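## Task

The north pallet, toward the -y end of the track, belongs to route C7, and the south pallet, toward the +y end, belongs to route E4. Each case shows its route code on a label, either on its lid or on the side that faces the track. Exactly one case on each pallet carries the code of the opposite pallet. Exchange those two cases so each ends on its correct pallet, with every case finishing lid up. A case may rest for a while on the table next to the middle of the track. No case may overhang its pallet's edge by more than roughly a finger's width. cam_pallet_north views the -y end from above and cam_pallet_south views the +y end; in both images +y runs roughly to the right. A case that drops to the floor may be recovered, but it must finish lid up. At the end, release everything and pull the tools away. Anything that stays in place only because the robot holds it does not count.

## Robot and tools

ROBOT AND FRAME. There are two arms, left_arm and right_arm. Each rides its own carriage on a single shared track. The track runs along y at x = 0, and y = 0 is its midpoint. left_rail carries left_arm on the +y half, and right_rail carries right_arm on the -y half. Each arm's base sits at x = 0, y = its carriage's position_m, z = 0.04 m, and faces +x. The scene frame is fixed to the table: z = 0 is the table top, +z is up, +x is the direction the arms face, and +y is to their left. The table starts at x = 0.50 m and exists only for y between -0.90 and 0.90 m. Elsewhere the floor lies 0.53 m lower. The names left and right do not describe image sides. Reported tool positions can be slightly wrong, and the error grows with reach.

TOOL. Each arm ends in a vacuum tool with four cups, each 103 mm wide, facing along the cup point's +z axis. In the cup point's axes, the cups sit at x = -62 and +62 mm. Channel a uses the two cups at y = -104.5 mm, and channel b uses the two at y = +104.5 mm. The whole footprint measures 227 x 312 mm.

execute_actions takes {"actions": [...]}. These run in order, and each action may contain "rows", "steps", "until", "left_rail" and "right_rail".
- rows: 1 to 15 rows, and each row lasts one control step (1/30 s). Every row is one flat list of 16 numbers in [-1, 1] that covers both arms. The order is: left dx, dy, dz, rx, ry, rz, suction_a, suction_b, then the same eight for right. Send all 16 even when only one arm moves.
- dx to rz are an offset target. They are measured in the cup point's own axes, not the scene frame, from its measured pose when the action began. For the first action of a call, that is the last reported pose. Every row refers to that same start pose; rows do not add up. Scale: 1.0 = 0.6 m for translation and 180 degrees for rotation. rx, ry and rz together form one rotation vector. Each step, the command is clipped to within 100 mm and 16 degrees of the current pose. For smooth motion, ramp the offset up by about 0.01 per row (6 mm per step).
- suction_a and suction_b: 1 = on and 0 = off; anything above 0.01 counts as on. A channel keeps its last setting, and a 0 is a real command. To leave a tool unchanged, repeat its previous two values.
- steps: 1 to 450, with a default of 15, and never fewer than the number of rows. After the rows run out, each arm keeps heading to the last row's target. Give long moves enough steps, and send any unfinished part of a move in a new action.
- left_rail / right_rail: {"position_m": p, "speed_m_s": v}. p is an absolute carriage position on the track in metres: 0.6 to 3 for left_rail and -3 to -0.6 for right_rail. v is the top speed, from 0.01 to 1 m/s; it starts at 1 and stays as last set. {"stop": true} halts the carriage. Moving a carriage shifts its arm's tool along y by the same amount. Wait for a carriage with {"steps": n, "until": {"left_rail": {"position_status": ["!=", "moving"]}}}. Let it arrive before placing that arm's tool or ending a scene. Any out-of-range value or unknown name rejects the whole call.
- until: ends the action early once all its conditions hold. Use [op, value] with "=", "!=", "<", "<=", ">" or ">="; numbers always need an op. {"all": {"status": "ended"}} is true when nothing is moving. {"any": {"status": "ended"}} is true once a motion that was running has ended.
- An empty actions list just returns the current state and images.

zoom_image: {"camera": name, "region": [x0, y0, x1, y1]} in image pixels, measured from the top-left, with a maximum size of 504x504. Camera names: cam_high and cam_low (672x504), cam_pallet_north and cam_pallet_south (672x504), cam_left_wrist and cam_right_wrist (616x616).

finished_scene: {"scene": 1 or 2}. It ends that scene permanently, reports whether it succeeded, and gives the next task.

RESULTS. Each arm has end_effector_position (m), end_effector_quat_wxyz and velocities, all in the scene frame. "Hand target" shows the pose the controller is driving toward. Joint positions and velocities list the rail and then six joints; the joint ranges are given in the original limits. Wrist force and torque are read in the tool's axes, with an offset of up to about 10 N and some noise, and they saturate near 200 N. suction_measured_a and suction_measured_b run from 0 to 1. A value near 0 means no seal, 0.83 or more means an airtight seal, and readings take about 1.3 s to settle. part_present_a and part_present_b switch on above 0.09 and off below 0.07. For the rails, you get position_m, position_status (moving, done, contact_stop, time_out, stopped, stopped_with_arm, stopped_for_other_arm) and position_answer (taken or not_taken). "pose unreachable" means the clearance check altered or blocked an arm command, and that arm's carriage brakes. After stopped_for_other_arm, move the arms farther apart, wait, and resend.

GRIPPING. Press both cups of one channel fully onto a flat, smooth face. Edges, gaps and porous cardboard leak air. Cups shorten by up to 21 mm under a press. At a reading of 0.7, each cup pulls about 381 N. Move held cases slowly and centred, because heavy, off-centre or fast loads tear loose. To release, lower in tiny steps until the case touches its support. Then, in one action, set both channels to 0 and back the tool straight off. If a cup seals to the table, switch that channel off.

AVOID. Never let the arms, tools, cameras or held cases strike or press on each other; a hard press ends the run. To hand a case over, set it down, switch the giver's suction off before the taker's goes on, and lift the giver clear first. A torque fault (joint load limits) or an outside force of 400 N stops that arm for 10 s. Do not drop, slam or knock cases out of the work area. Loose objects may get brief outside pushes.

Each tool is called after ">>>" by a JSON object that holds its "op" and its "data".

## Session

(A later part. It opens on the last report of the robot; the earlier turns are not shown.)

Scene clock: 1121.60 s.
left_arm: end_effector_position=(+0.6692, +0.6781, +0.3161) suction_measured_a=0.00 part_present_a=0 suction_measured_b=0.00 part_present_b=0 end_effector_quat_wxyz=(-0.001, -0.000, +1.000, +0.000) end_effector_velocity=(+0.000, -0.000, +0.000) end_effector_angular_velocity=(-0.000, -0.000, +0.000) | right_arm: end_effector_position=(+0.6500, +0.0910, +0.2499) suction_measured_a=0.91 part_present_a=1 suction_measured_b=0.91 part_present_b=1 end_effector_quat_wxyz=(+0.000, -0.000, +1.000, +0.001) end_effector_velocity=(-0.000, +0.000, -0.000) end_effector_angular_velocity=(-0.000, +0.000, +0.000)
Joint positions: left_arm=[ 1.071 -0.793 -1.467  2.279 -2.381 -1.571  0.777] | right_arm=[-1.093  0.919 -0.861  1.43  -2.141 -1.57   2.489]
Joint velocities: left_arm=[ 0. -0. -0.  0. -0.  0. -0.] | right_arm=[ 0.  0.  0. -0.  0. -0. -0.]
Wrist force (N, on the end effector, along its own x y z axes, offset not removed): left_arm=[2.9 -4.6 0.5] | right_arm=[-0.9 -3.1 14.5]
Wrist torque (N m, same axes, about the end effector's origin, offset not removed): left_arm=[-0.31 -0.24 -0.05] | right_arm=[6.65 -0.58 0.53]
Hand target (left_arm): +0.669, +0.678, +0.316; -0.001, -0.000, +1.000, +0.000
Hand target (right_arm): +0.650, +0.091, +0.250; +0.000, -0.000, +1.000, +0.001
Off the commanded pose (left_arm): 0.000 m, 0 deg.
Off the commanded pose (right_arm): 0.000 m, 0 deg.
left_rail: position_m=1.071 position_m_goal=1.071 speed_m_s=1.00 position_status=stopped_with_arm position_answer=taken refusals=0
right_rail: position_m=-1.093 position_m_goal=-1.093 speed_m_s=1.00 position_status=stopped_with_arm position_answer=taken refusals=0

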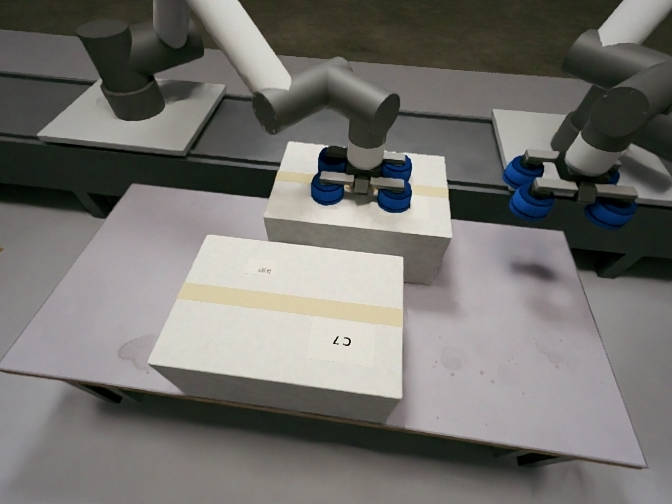

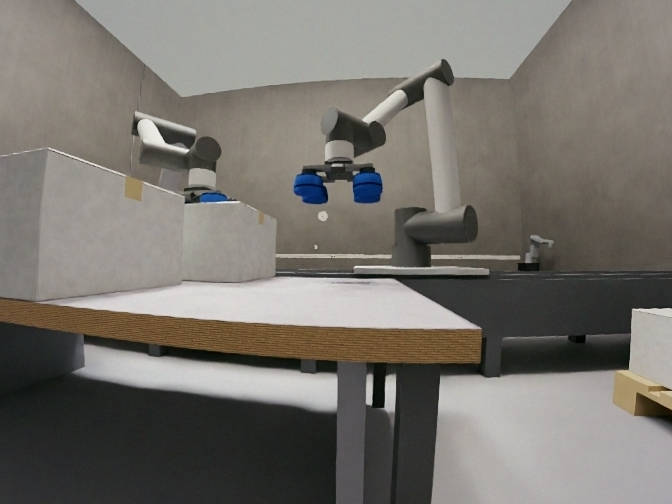

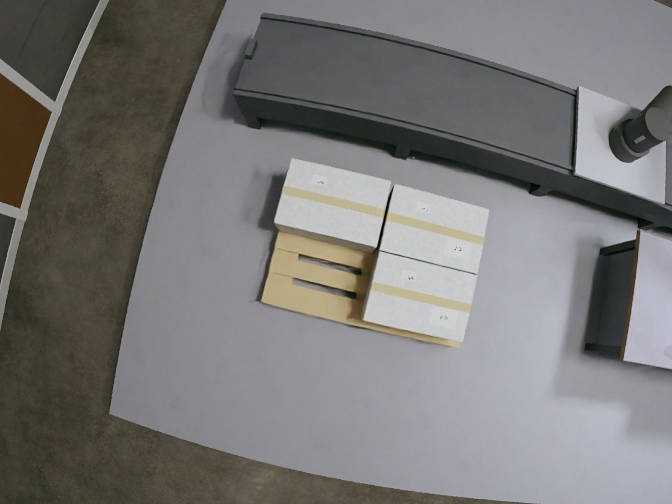

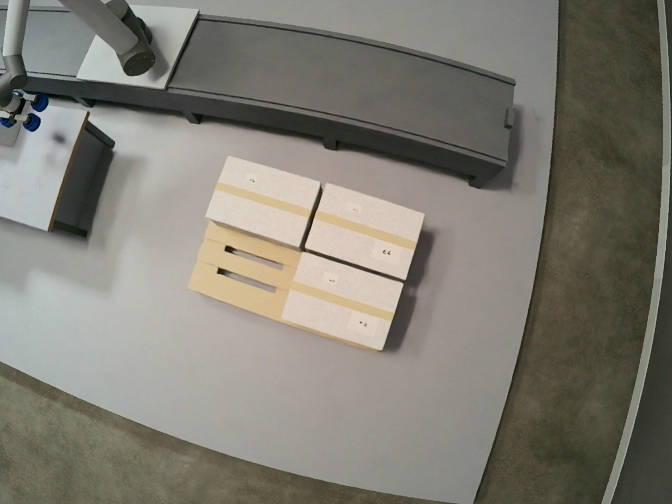

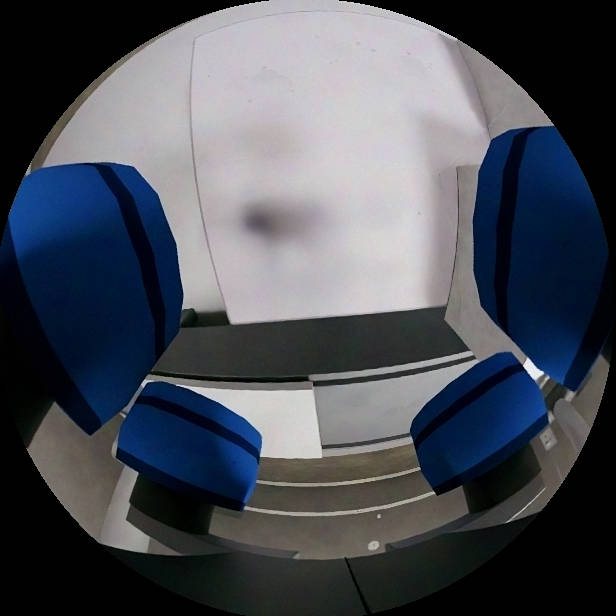

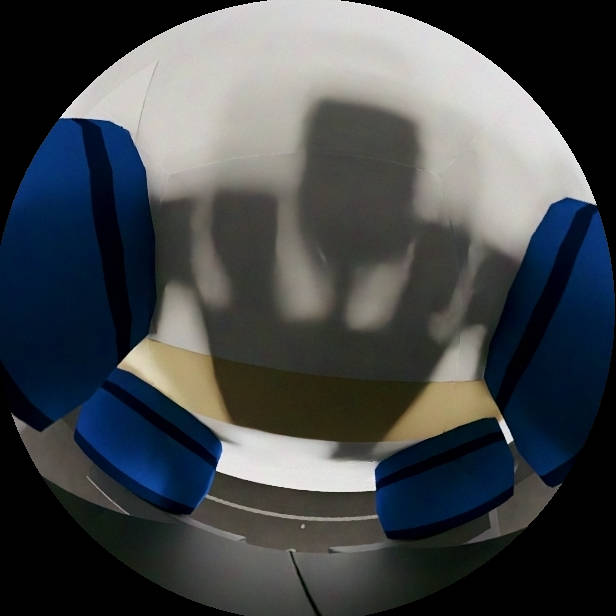

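>>> {"op": "execute_actions", "data": {"actions": [{"rows": [[0,0,0,0,0,0,0,0, 0,0,0.005,0,0,0,1,1],[0,0,0,0,0,0,0,0, 0,0,0.005,0,0,0,1,1],[0,0,0,0,0,0,0,0, 0,0,-0.004,0,0,0,0,0],[0,0,0,0,0,0,0,0, 0,0,-0.014,0,0,0,0,0],[0,0,0,0,0,0,0,0, 0,0,-0.0273,0,0,0,0,0]], "steps": 5}]}}

>>> {"op": "execute_actions", "data": {"actions": [{"rows": [[0,0,0,0,0,0,0,0, 0,0,-0.0429,0,0,0,0,0],[0,0,0,0,0,0,0,0, 0,0,-0.0572,0,0,0,0,0]], "steps": 2}]}}

>>> {"op": "execute_actions", "data": {"actions": [{"rows": [[0,0,0,0,0,0,0,0, 0,0,-0.0568,0,0,0,0,0],[0,0,0,0,0,0,0,0, 0,0,-0.0635,0,0,0,0,0],[0,0,0,0,0,0,0,0, 0,0,-0.0652,0,0,0,0,0]], "steps": 4}]}}

Scene clock: 1241.77 s.
left_arm: end_effector_position=(+0.6692, +0.6781, +0.3161) suction_measured_a=0.00 part_present_a=0 suction_measured_b=0.00 part_present_b=0 end_effector_quat_wxyz=(-0.001, -0.000, +1.000, +0.000) end_effector_velocity=(-0.000, -0.000, +0.000) end_effector_angular_velocity=(-0.000, -0.000, +0.000) | right_arm: end_effector_position=(+0.6504, +0.0915, +0.2514) suction_measured_a=0.10 part_present_a=1 suction_measured_b=0.10 part_present_b=1 end_effector_quat_wxyz=(+0.001, -0.000, +1.000, +0.002) end_effector_velocity=(+0.014, +0.018, +0.111) end_effector_angular_velocity=(+0.049, -0.038, -0.000)
Joint positions: left_arm=[ 1.071 -0.793 -1.467  2.279 -2.381 -1.571  0.777] | right_arm=[-1.093  0.919 -0.862  1.429 -2.141 -1.57   2.489]
Joint velocities: left_arm=[ 0. -0. -0. -0. -0.  0. -0.] | right_arm=[ 0.     0.    -0.059 -0.051  0.048  0.     0.   ]
Wrist force (N, on the end effector, along its own x y z axes, offset not removed): left_arm=[3.1 -3.4 1.1] | right_arm=[7.6 -27.6 -165.0]
Wrist torque (N m, same axes, about the end effector's origin, offset not removed): left_arm=[-0.43 -0.39 -0.10] | right_arm=[-1.77 -0.18 0.10]
Hand target (left_arm): +0.669, +0.678, +0.316; -0.001, -0.000, +1.000, +0.000
Hand target (right_arm): +0.650, +0.091, +0.266; +0.000, -0.000, +1.000, +0.001
Off the commanded pose (left_arm): 0.000 m, 0 deg.
Off the commanded pose (right_arm): 0.015 m, 0 deg.
left_rail: position_m=1.071 position_m_goal=1.071 speed_m_s=1.00 position_status=stopped_with_arm position_answer=taken refusals=0
right_rail: position_m=-1.093 position_m_goal=-1.093 speed_m_s=1.00 position_status=stopped_with_arm position_answer=taken refusals=0

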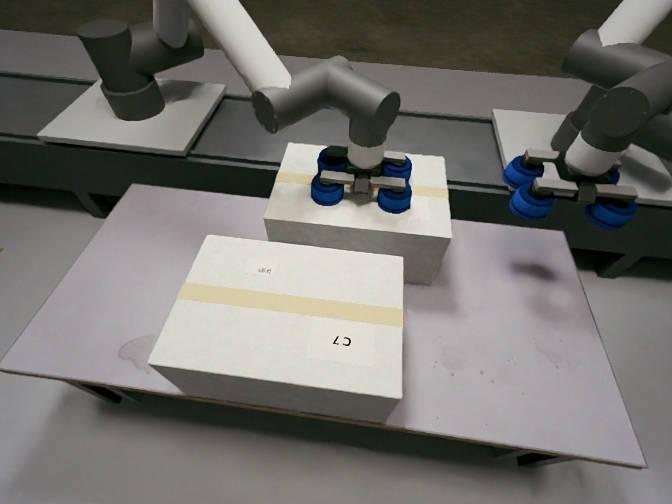

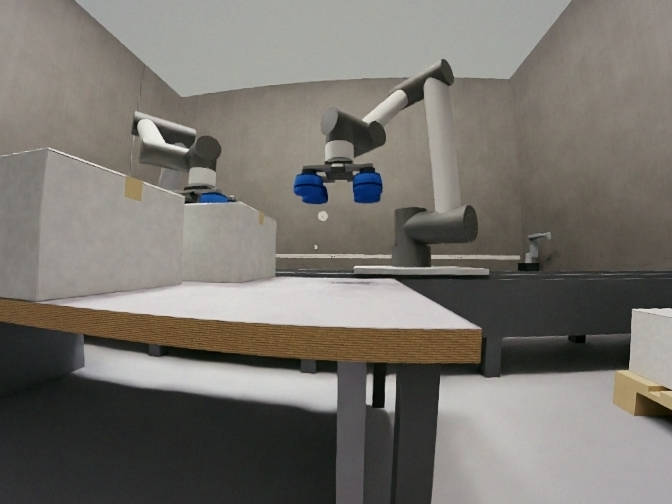

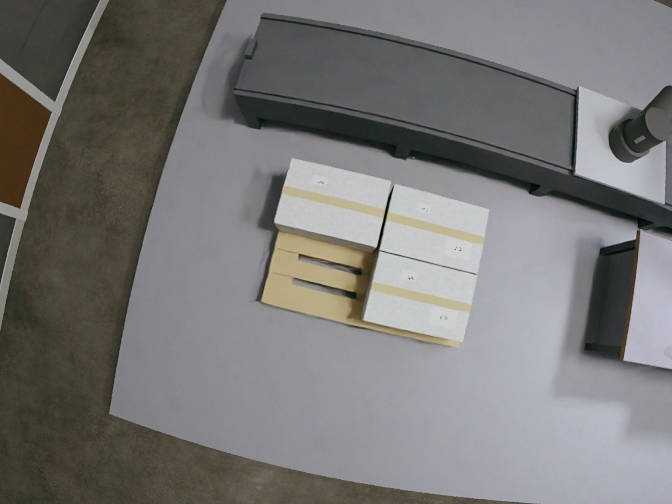

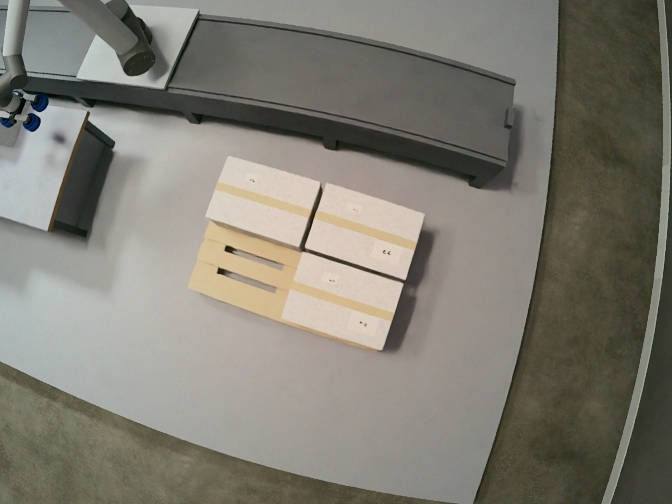

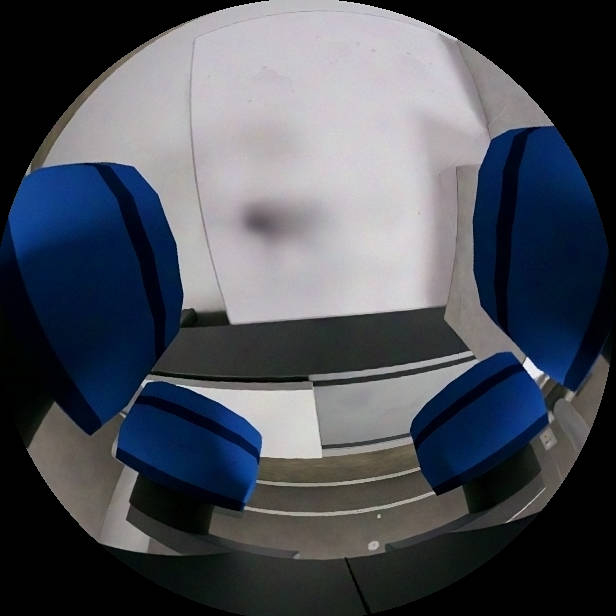

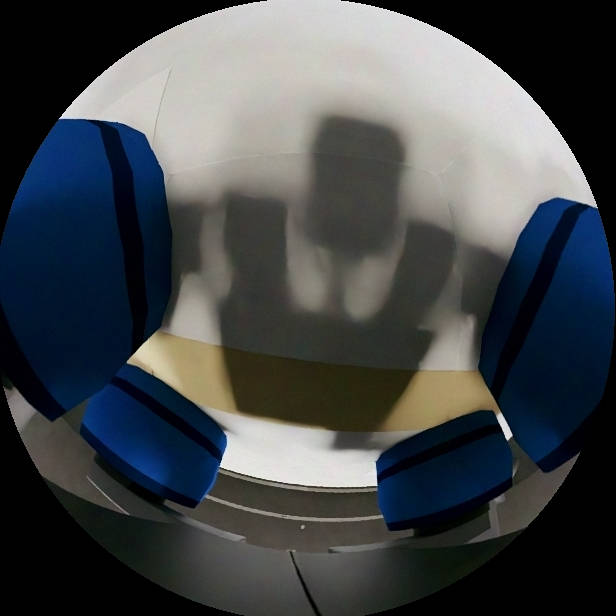

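Scene clock: 1241.83 s.
left_arm: end_effector_position=(+0.6692, +0.6781, +0.3161) suction_measured_a=0.00 part_present_a=0 suction_measured_b=0.00 part_present_b=0 end_effector_quat_wxyz=(-0.001, -0.000, +1.000, +0.000) end_effector_velocity=(+0.000, -0.000, -0.000) end_effector_angular_velocity=(+0.000, +0.000, -0.000) | right_arm: end_effector_position=(+0.6506, +0.0918, +0.2604) suction_measured_a=0.01 part_present_a=0 suction_measured_b=0.01 part_present_b=0 end_effector_quat_wxyz=(+0.001, -0.000, +1.000, +0.002) end_effector_velocity=(-0.004, -0.005, +0.158) end_effector_angular_velocity=(-0.012, +0.009, +0.000)
Joint positions: left_arm=[ 1.071 -0.793 -1.467  2.279 -2.381 -1.571  0.777] | right_arm=[-1.093  0.919 -0.867  1.425 -2.133 -1.57   2.489]
Joint velocities: left_arm=[ 0. -0.  0. -0.  0. -0.  0.] | right_arm=[ 0.     0.    -0.101 -0.066  0.183 -0.    -0.   ]
Wrist force (N, on the end effector, along its own x y z axes, offset not removed): left_arm=[1.3 1.3 -2.4] | right_arm=[10.5 -27.7 -113.1]
Wrist torque (N m, same axes, about the end effector's origin, offset not removed): left_arm=[0.36 -0.19 -0.04] | right_arm=[-0.50 -0.26 0.06]
Hand target (left_arm): +0.669, +0.678, +0.316; -0.001, -0.000, +1.000, +0.000
Hand target (right_arm): +0.650, +0.091, +0.285; +0.001, -0.000, +1.000, +0.002
Off the commanded pose (left_arm): 0.000 m, 0 deg.
Off the commanded pose (right_arm): 0.025 m, 0 deg.
left_rail: position_m=1.071 position_m_goal=1.071 speed_m_s=1.00 position_status=stopped_with_arm position_answer=taken refusals=0
right_rail: position_m=-1.093 position_m_goal=-1.093 speed_m_s=1.00 position_status=stopped_with_arm position_answer=taken refusals=0

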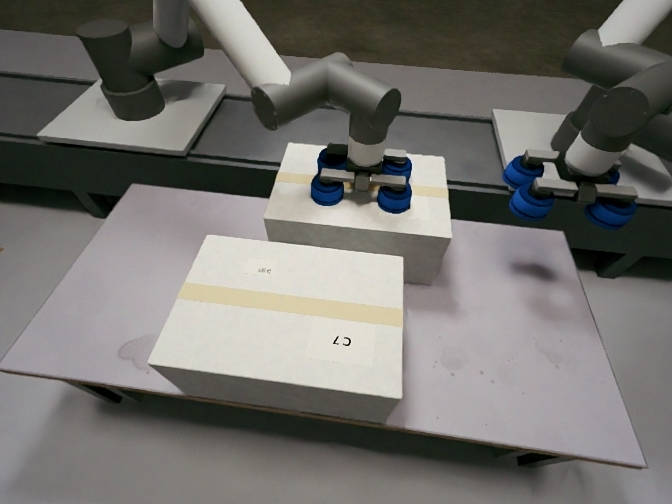

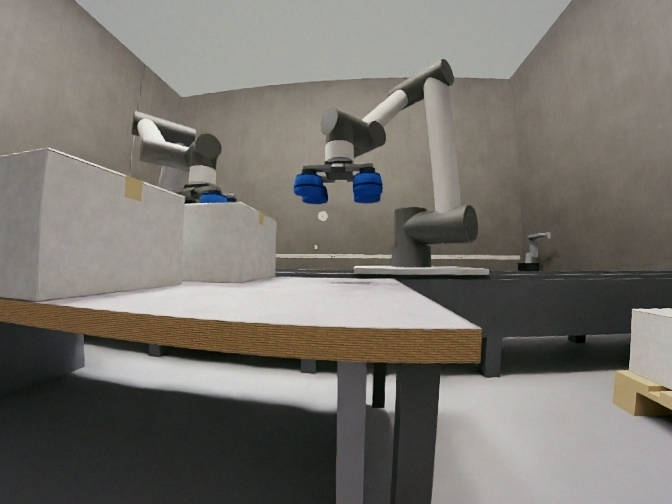

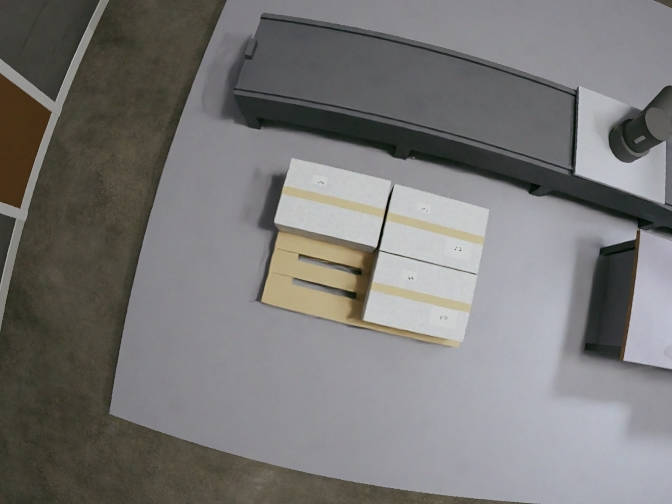

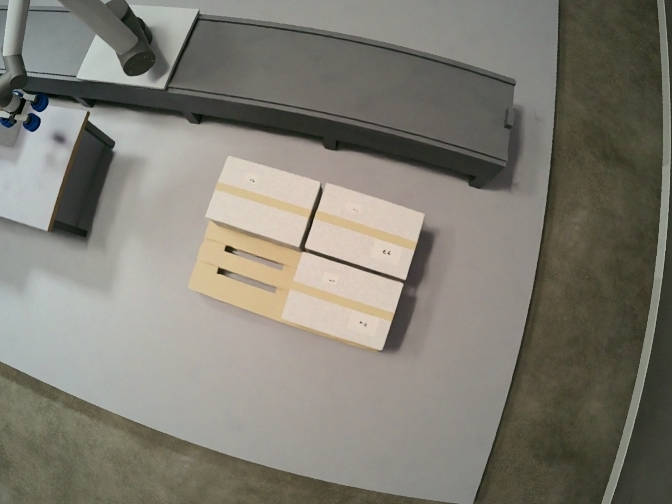

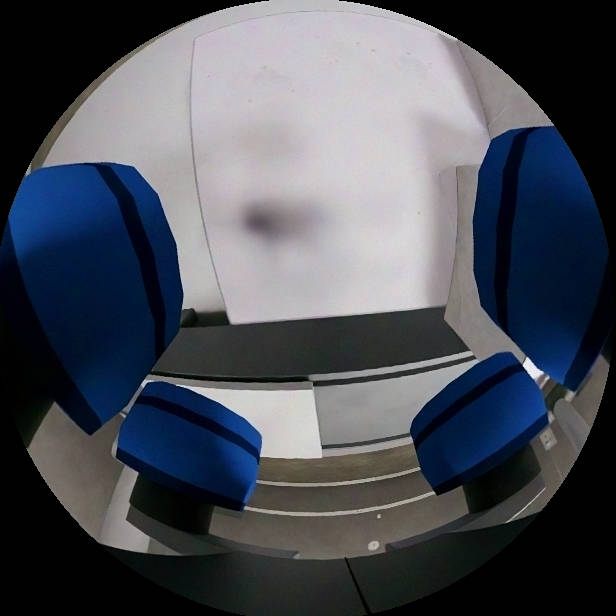

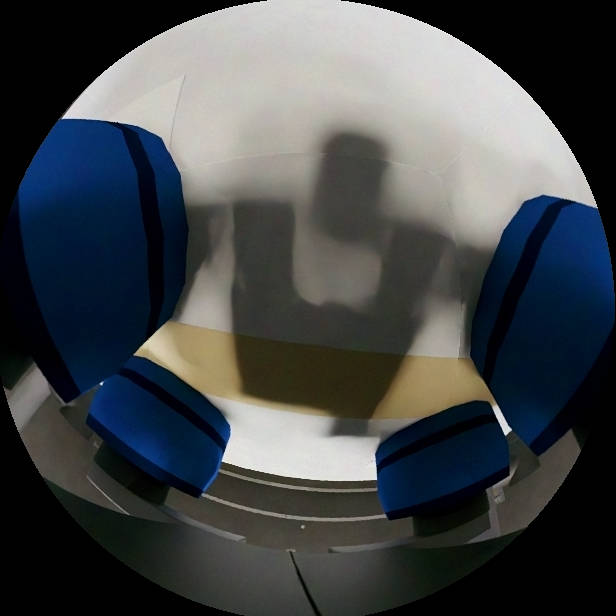

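Scene clock: 1241.97 s.
left_arm: end_effector_position=(+0.6692, +0.6781, +0.3161) suction_measured_a=0.00 part_present_a=0 suction_measured_b=0.00 part_present_b=0 end_effector_quat_wxyz=(-0.001, -0.000, +1.000, +0.000) end_effector_velocity=(+0.000, -0.000, -0.000) end_effector_angular_velocity=(+0.000, +0.000, +0.000) | right_arm: end_effector_position=(+0.6504, +0.0916, +0.2855) suction_measured_a=0.00 part_present_a=0 suction_measured_b=0.00 part_present_b=0 end_effector_quat_wxyz=(+0.001, -0.000, +1.000, +0.002) end_effector_velocity=(+0.000, +0.001, +0.155) end_effector_angular_velocity=(+0.004, -0.003, +0.000)
Joint positions: left_arm=[ 1.071 -0.793 -1.467  2.279 -2.381 -1.571  0.777] | right_arm=[-1.093  0.919 -0.883  1.414 -2.106 -1.57   2.489]
Joint velocities: left_arm=[ 0. -0.  0. -0.  0.  0. -0.] | right_arm=[ 0.     0.    -0.093 -0.072  0.16  -0.     0.   ]
Wrist force (N, on the end effector, along its own x y z axes, offset not removed): left_arm=[-2.0 -1.4 -4.2] | right_arm=[0.6 -6.4 -8.5]
Wrist torque (N m, same axes, about the end effector's origin, offset not removed): left_arm=[-0.01 0.36 -0.29] | right_arm=[-0.65 0.15 0.55]
Hand target (left_arm): +0.669, +0.678, +0.316; -0.001, -0.000, +1.000, +0.000
Hand target (right_arm): +0.651, +0.092, +0.299; +0.001, -0.000, +1.000, +0.002
Off the commanded pose (left_arm): 0.000 m, 0 deg.
Off the commanded pose (right_arm): 0.014 m, 0 deg.
left_rail: position_m=1.071 position_m_goal=1.071 speed_m_s=1.00 position_status=stopped_with_arm position_answer=taken refusals=0
right_rail: position_m=-1.093 position_m_goal=-1.093 speed_m_s=1.00 position_status=stopped_with_arm position_answer=taken refusals=0

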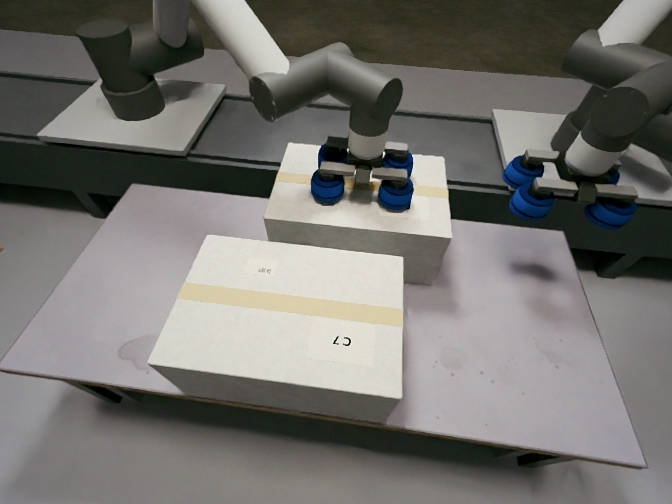

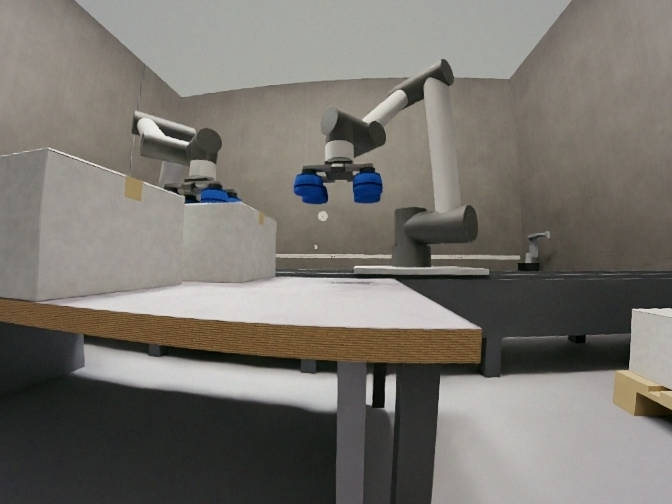

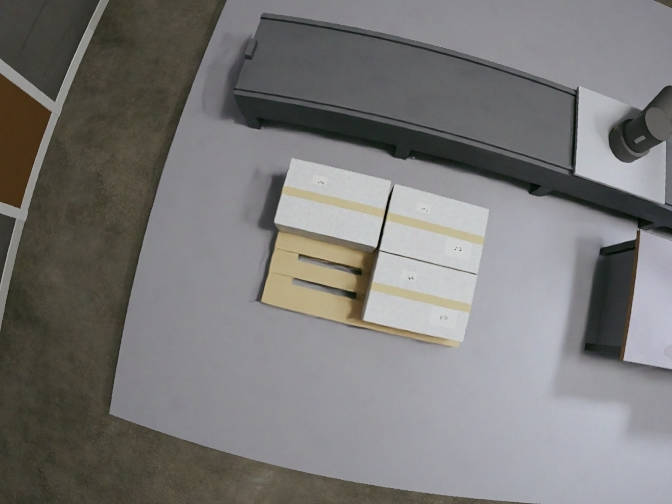

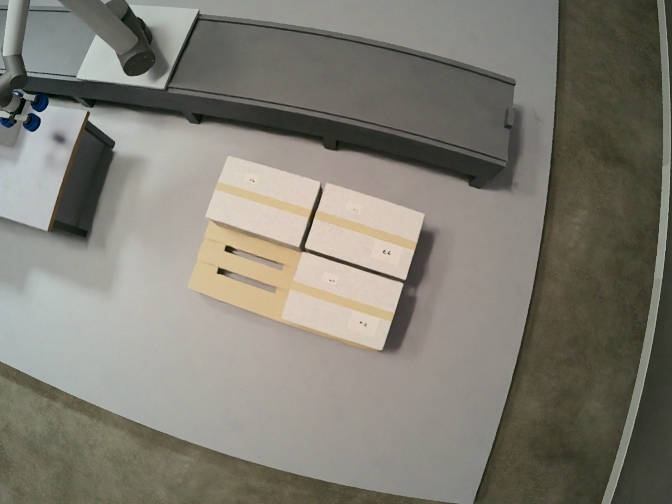

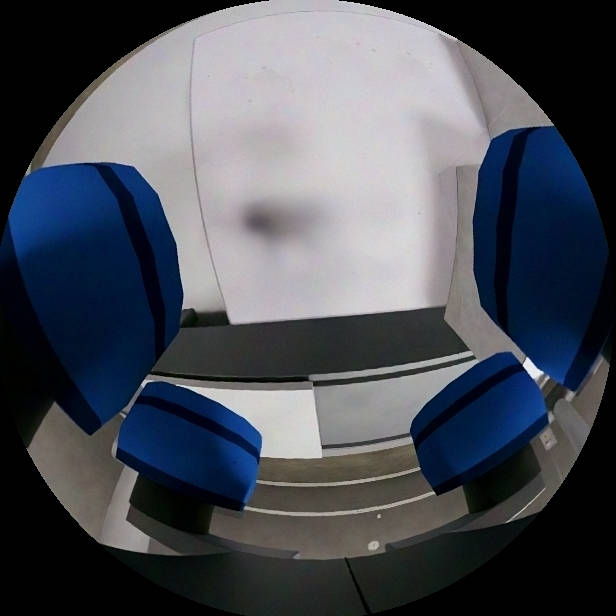

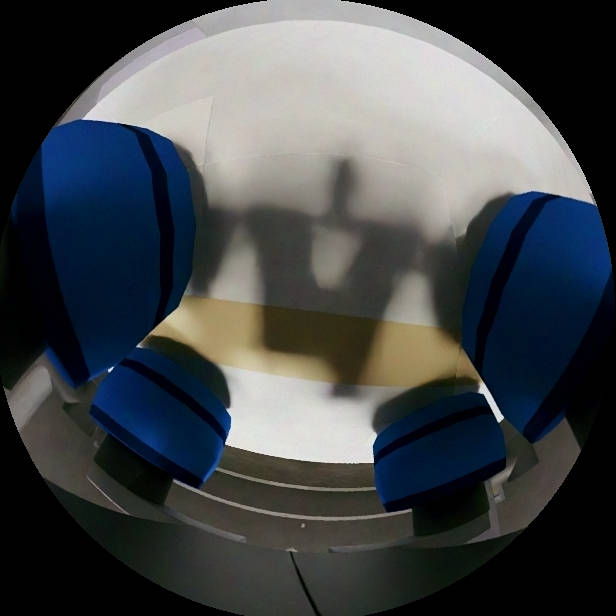

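>>> {"op": "execute_actions", "data": {"actions": [{"rows":[
[0.00001,-0.00019,0,0,-0.0001,0,0,0, -0.00018,-0.00006,-0.0233,0.0002,0.0001,0,0,0],
[0.00006,-0.00185,0,0,-0.0002,0,0,0, -0.00180,-0.00054,-0.0233,0.0004,0.0002,0,0,0],
[0.0002,-0.00633,0,0,-0.0003,0,0,0, -0.00615,-0.00185,-0.0233,0.0006,0.0003,0,0,0],
[0.00047,-0.01467,0,0,-0.0004,0,0,0, -0.01425,-0.00430,-0.0233,0.0008,0.0004,0,0,0],
[0.00088,-0.02755,0,0,-0.0005,0,0,0, -0.02676,-0.00807,-0.0233,0.0010,0.0005,0,0,0],
[0.00145,-0.04521,0,0,-0.0006,0,0,0, -0.04392,-0.01325,-0.0233,0.0012,0.0006,0,0,0],
[0.00216,-0.06742,0,0,-0.0006,0,0,0, -0.06549,-0.01975,-0.0233,0.0012,0.0006,0,0,0],
[0.0030,-0.09349,0,0,-0.0006,0,0,0, -0.09082,-0.02739,-0.0233,0.0012,0.0006,0,0,0],
[0.00392,-0.12238,0,0,-0.0006,0,0,0, -0.11888,-0.03585,-0.0233,0.0012,0.0006,0,0,0],
[0.0049,-0.15273,0,0,-0.0006,0,0,0, -0.14837,-0.04474,-0.0233,0.0012,0.0006,0,0,0],
[0.00587,-0.18328,0,0,-0.0006,0,0,0, -0.17804,-0.05369,-0.0233,0.0012,0.0006,0,0,0],
[0.00685,-0.21383,0,0,-0.0006,0,0,0, -0.20771,-0.06264,-0.0233,0.0012,0.0006,0,0,0],
[0.00783,-0.24438,0,0,-0.0006,0,0,0, -0.23738,-0.07159,-0.0233,0.0012,0.0006,0,0,0],
[0.00881,-0.27492,0,0,-0.0006,0,0,0, -0.26706,-0.08054,-0.0233,0.0012,0.0006,0,0,0],
[0.00979,-0.30547,0,0,-0.0006,0,0,0, -0.29673,-0.08949,-0.0233,0.0012,0.0006,0,0,0]],"steps":15},
{"rows":[
[-0.00091,-0.15361,0.00015,0,0,0,0,0, -0.14825,-0.04001,0,0,0,0,0,0],
[0.00007,-0.18416,0.00106,0,0,0,0,0, -0.17792,-0.04896,0,0,0,0,0,0],
[0.00105,-0.21470,0.00311,0,0,0,0,0, -0.20759,-0.05790,0,0,0,0,0,0],
[0.00203,-0.24525,0.00630,0,0,0,0,0, -0.23726,-0.06685,0,0,0,0,0,0],
[0.00301,-0.27580,0.01040,0,0,0,0,0, -0.26694,-0.07580,0,0,0,0,0,0],
[0.00399,-0.30635,0.015,0,0,0,0,0, -0.29661,-0.08475,0,0,0,0,0,0],
[0.00497,-0.33689,0.0196,0,0,0,0,0, -0.32628,-0.09370,0,0,0,0,0,0],
[0.00594,-0.36744,0.0237,0,0,0,0,0, -0.35596,-0.10265,0,0,0,0,0,0],
[0.00692,-0.39799,0.02689,0,0,0,0,0, -0.38563,-0.11160,0,0,0,0,0,0],
[0.0079,-0.42853,0.02894,0,0,0,0,0, -0.41530,-0.12055,0,0,0,0,0,0],
[0.00888,-0.45908,0.02985,0,0,0,0,0, -0.44498,-0.12949,0,0,0,0,0,0],
[0.00986,-0.48963,0.030,0,0,0,0,0, -0.47447,-0.13839,0,0,0,0,0,0],
[0.01084,-0.52017,0.030,0,0,0,0,0, -0.50252,-0.14685,0,0,0,0,0,0],
[0.01182,-0.55072,0.030,0,0,0,0,0, -0.52785,-0.15449,0,0,0,0,0,0],
[0.0128,-0.58127,0.030,0,0,0,0,0, -0.54942,-0.16099,0,0,0,0,0,0]],"steps":15},
{"rows":[
[-0.00077,-0.16084,0.0024,0,0,0,0,0, -0.12620,-0.03236,0.00056,0,0,0,0,0],
[0.00021,-0.19139,0.0024,0,0,0,0,0, -0.13872,-0.03613,0.00381,0,0,0,0,0],
[0.00118,-0.22175,0.0024,0,0,0,0,0, -0.14682,-0.03858,0.01073,0,0,0,0,0],
[0.0021,-0.25063,0.0024,0,0,0,0,0, -0.15117,-0.03989,0.02089,0,0,0,0,0],
[0.00294,-0.27670,0.0024,0,0,0,0,0, -0.15278,-0.04038,0.0329,0,0,0,0,0],
[0.00365,-0.29891,0.0024,0,0,0,0,0, -0.15297,-0.04043,0.04491,0,0,0,1,1],
[0.00422,-0.31657,0.0032,0,0,0,0,0, -0.15297,-0.04043,0.05507,0,0,0,1,1],
[0.00463,-0.32945,0.0076,0,0,0,0,0, -0.15297,-0.04043,0.06199,0,0,0,1,1],
[0.0049,-0.33780,0.0168,0,0,0,0,0, -0.15297,-0.04043,0.06524,0,0,0,1,1],
[0.00504,-0.34227,0.0296,0,0,0,0,0, -0.15297,-0.04043,0.0658,0,0,0,1,1],
[0.00509,-0.34393,0.0437,0,0,0,0,0, -0.15297,-0.04043,0.0658,0,0,0,1,1],
[0.0051,-0.34412,0.0565,0,0,0,1,1, -0.15297,-0.04043,0.0658,0,0,0,1,1],
[0.0051,-0.34412,0.0657,0,0,0,1,1, -0.15297,-0.04043,0.0658,0,0,0,1,1],
[0.0051,-0.34412,0.0701,0,0,0,1,1, -0.15297,-0.04043,0.0658,0,0,0,1,1],
[0.0051,-0.34412,0.0709,0,0,0,1,1, -0.15297,-0.04043,0.0658,0,0,0,1,1]],"steps":23}]}}

Scene clock: 1363.73 s.
left_arm: end_effector_position=(+0.6470, +0.0918, +0.2595) suction_measured_a=0.76 part_present_a=1 suction_measured_b=0.75 part_present_b=1 end_effector_quat_wxyz=(-0.000, +0.001, +1.000, -0.001) end_effector_velocity=(-0.004, -0.005, -0.005) end_effector_angular_velocity=(-0.004, +0.010, +0.002) | right_arm: end_effector_position=(+1.1134, -0.0525, +0.2599) suction_measured_a=0.86 part_present_a=1 suction_measured_b=0.86 part_present_b=1 end_effector_quat_wxyz=(+0.002, +0.001, +1.000, +0.001) end_effector_velocity=(-0.000, -0.000, -0.001) end_effector_angular_velocity=(-0.000, +0.000, +0.000)
Joint positions: left_arm=[ 1.071 -1.159 -1.035  1.736 -2.272 -1.571  0.414] | right_arm=[-1.093  0.619 -0.676  1.052 -1.95  -1.572  2.192]
Joint velocities: left_arm=[ 0.    -0.002  0.006 -0.002 -0.005 -0.011 -0.004] | right_arm=[ 0.     0.     0.001 -0.     0.     0.    -0.   ]
Wrist force (N, on the end effector, along its own x y z axes, offset not removed): left_arm=[18.8 13.4 36.1] | right_arm=[-6.1 -6.9 13.2]
Wrist torque (N m, same axes, about the end effector's origin, offset not removed): left_arm=[3.86 2.73 -0.06] | right_arm=[6.44 -1.58 0.93]
Hand target (left_arm): +0.647, +0.091, +0.259; -0.000, +0.001, +1.000, -0.001
Hand target (right_arm): +1.113, -0.053, +0.260; +0.002, +0.001, +1.000, +0.001
Off the commanded pose (left_arm): 0.001 m, 0 deg.
Off the commanded pose (right_arm): 0.000 m, 0 deg.
left_rail: position_m=1.071 position_m_goal=1.071 speed_m_s=1.00 position_status=stopped_with_arm position_answer=taken refusals=0
right_rail: position_m=-1.093 position_m_goal=-1.093 speed_m_s=1.00 position_status=stopped_with_arm position_answer=taken refusals=0

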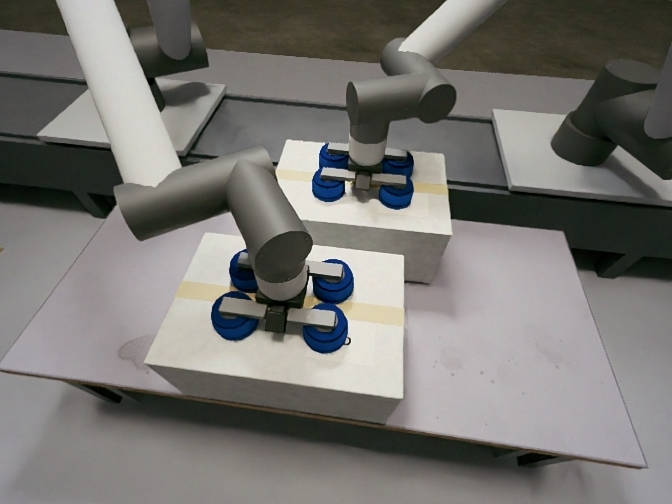

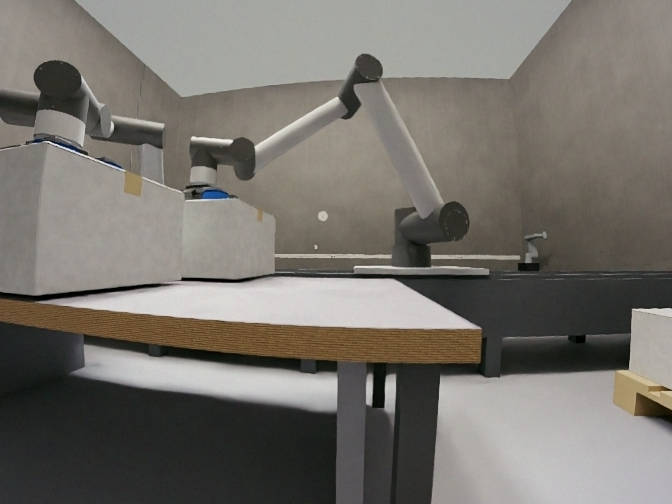

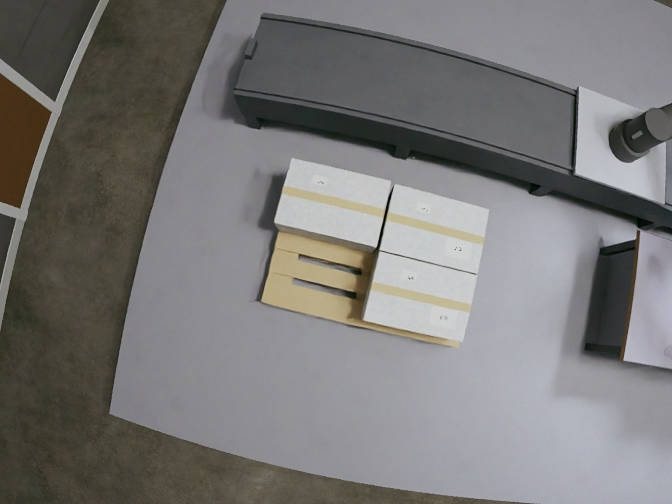

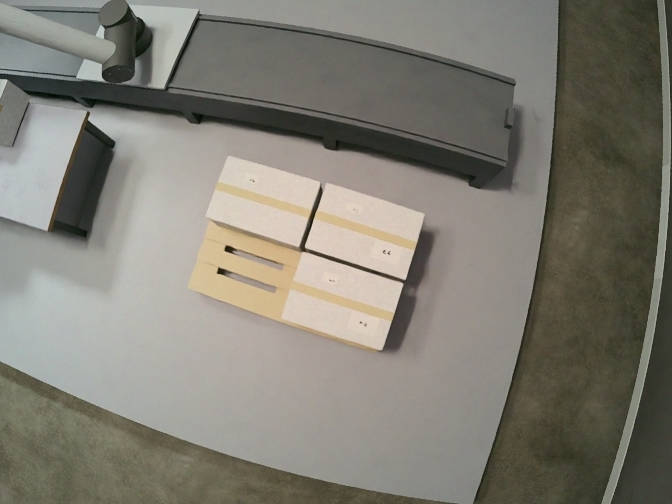

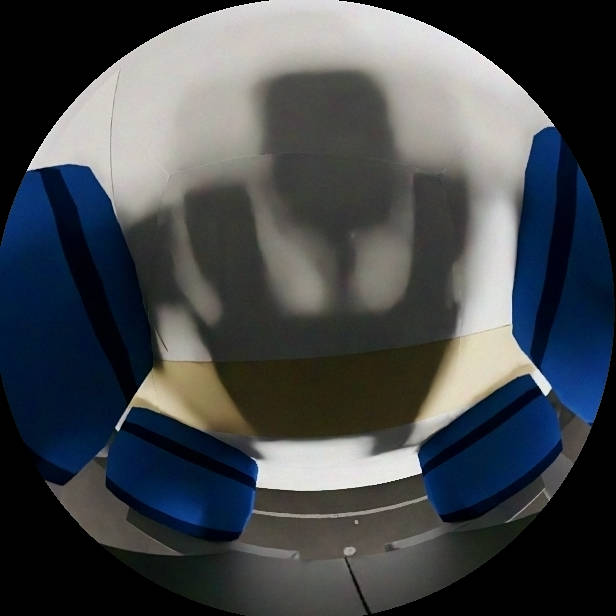

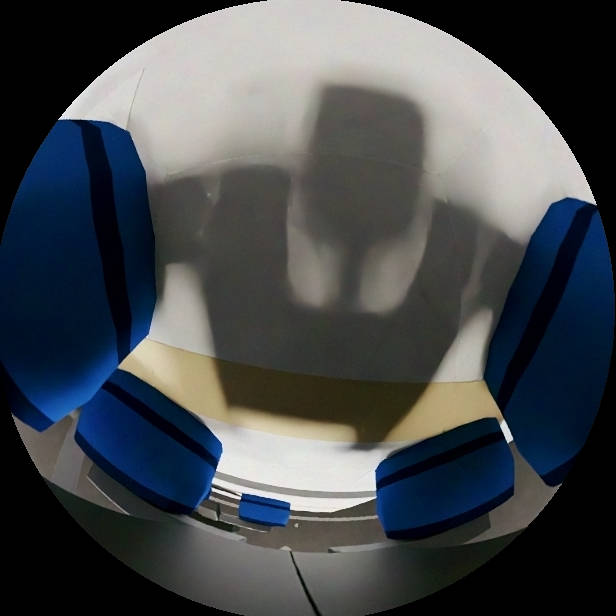

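>>> {"op": "zoom_image", "data": {"camera": "cam_high", "region": [135, 220, 415, 410]}}

>>> {"op": "zoom_image", "data": {"camera": "cam_high", "region": [260, 125, 460, 245]}}

Region (135, 220, 415, 410) of cam_high's 672x504 image, scaled by 1.800, with more detail than that image has; it fills the top 342 rows of this view, and the rest is white.

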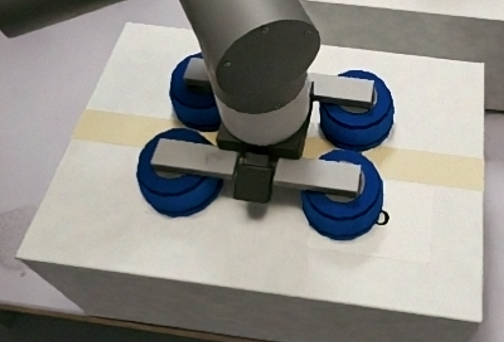

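Region (260, 125, 460, 245) of cam_high's 672x504 image, scaled by 2.520, with more detail than that image has; it fills the top 302 rows of this view, and the rest is white.

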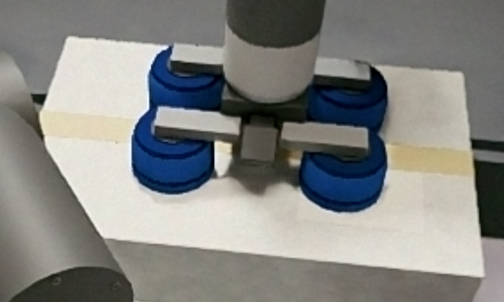

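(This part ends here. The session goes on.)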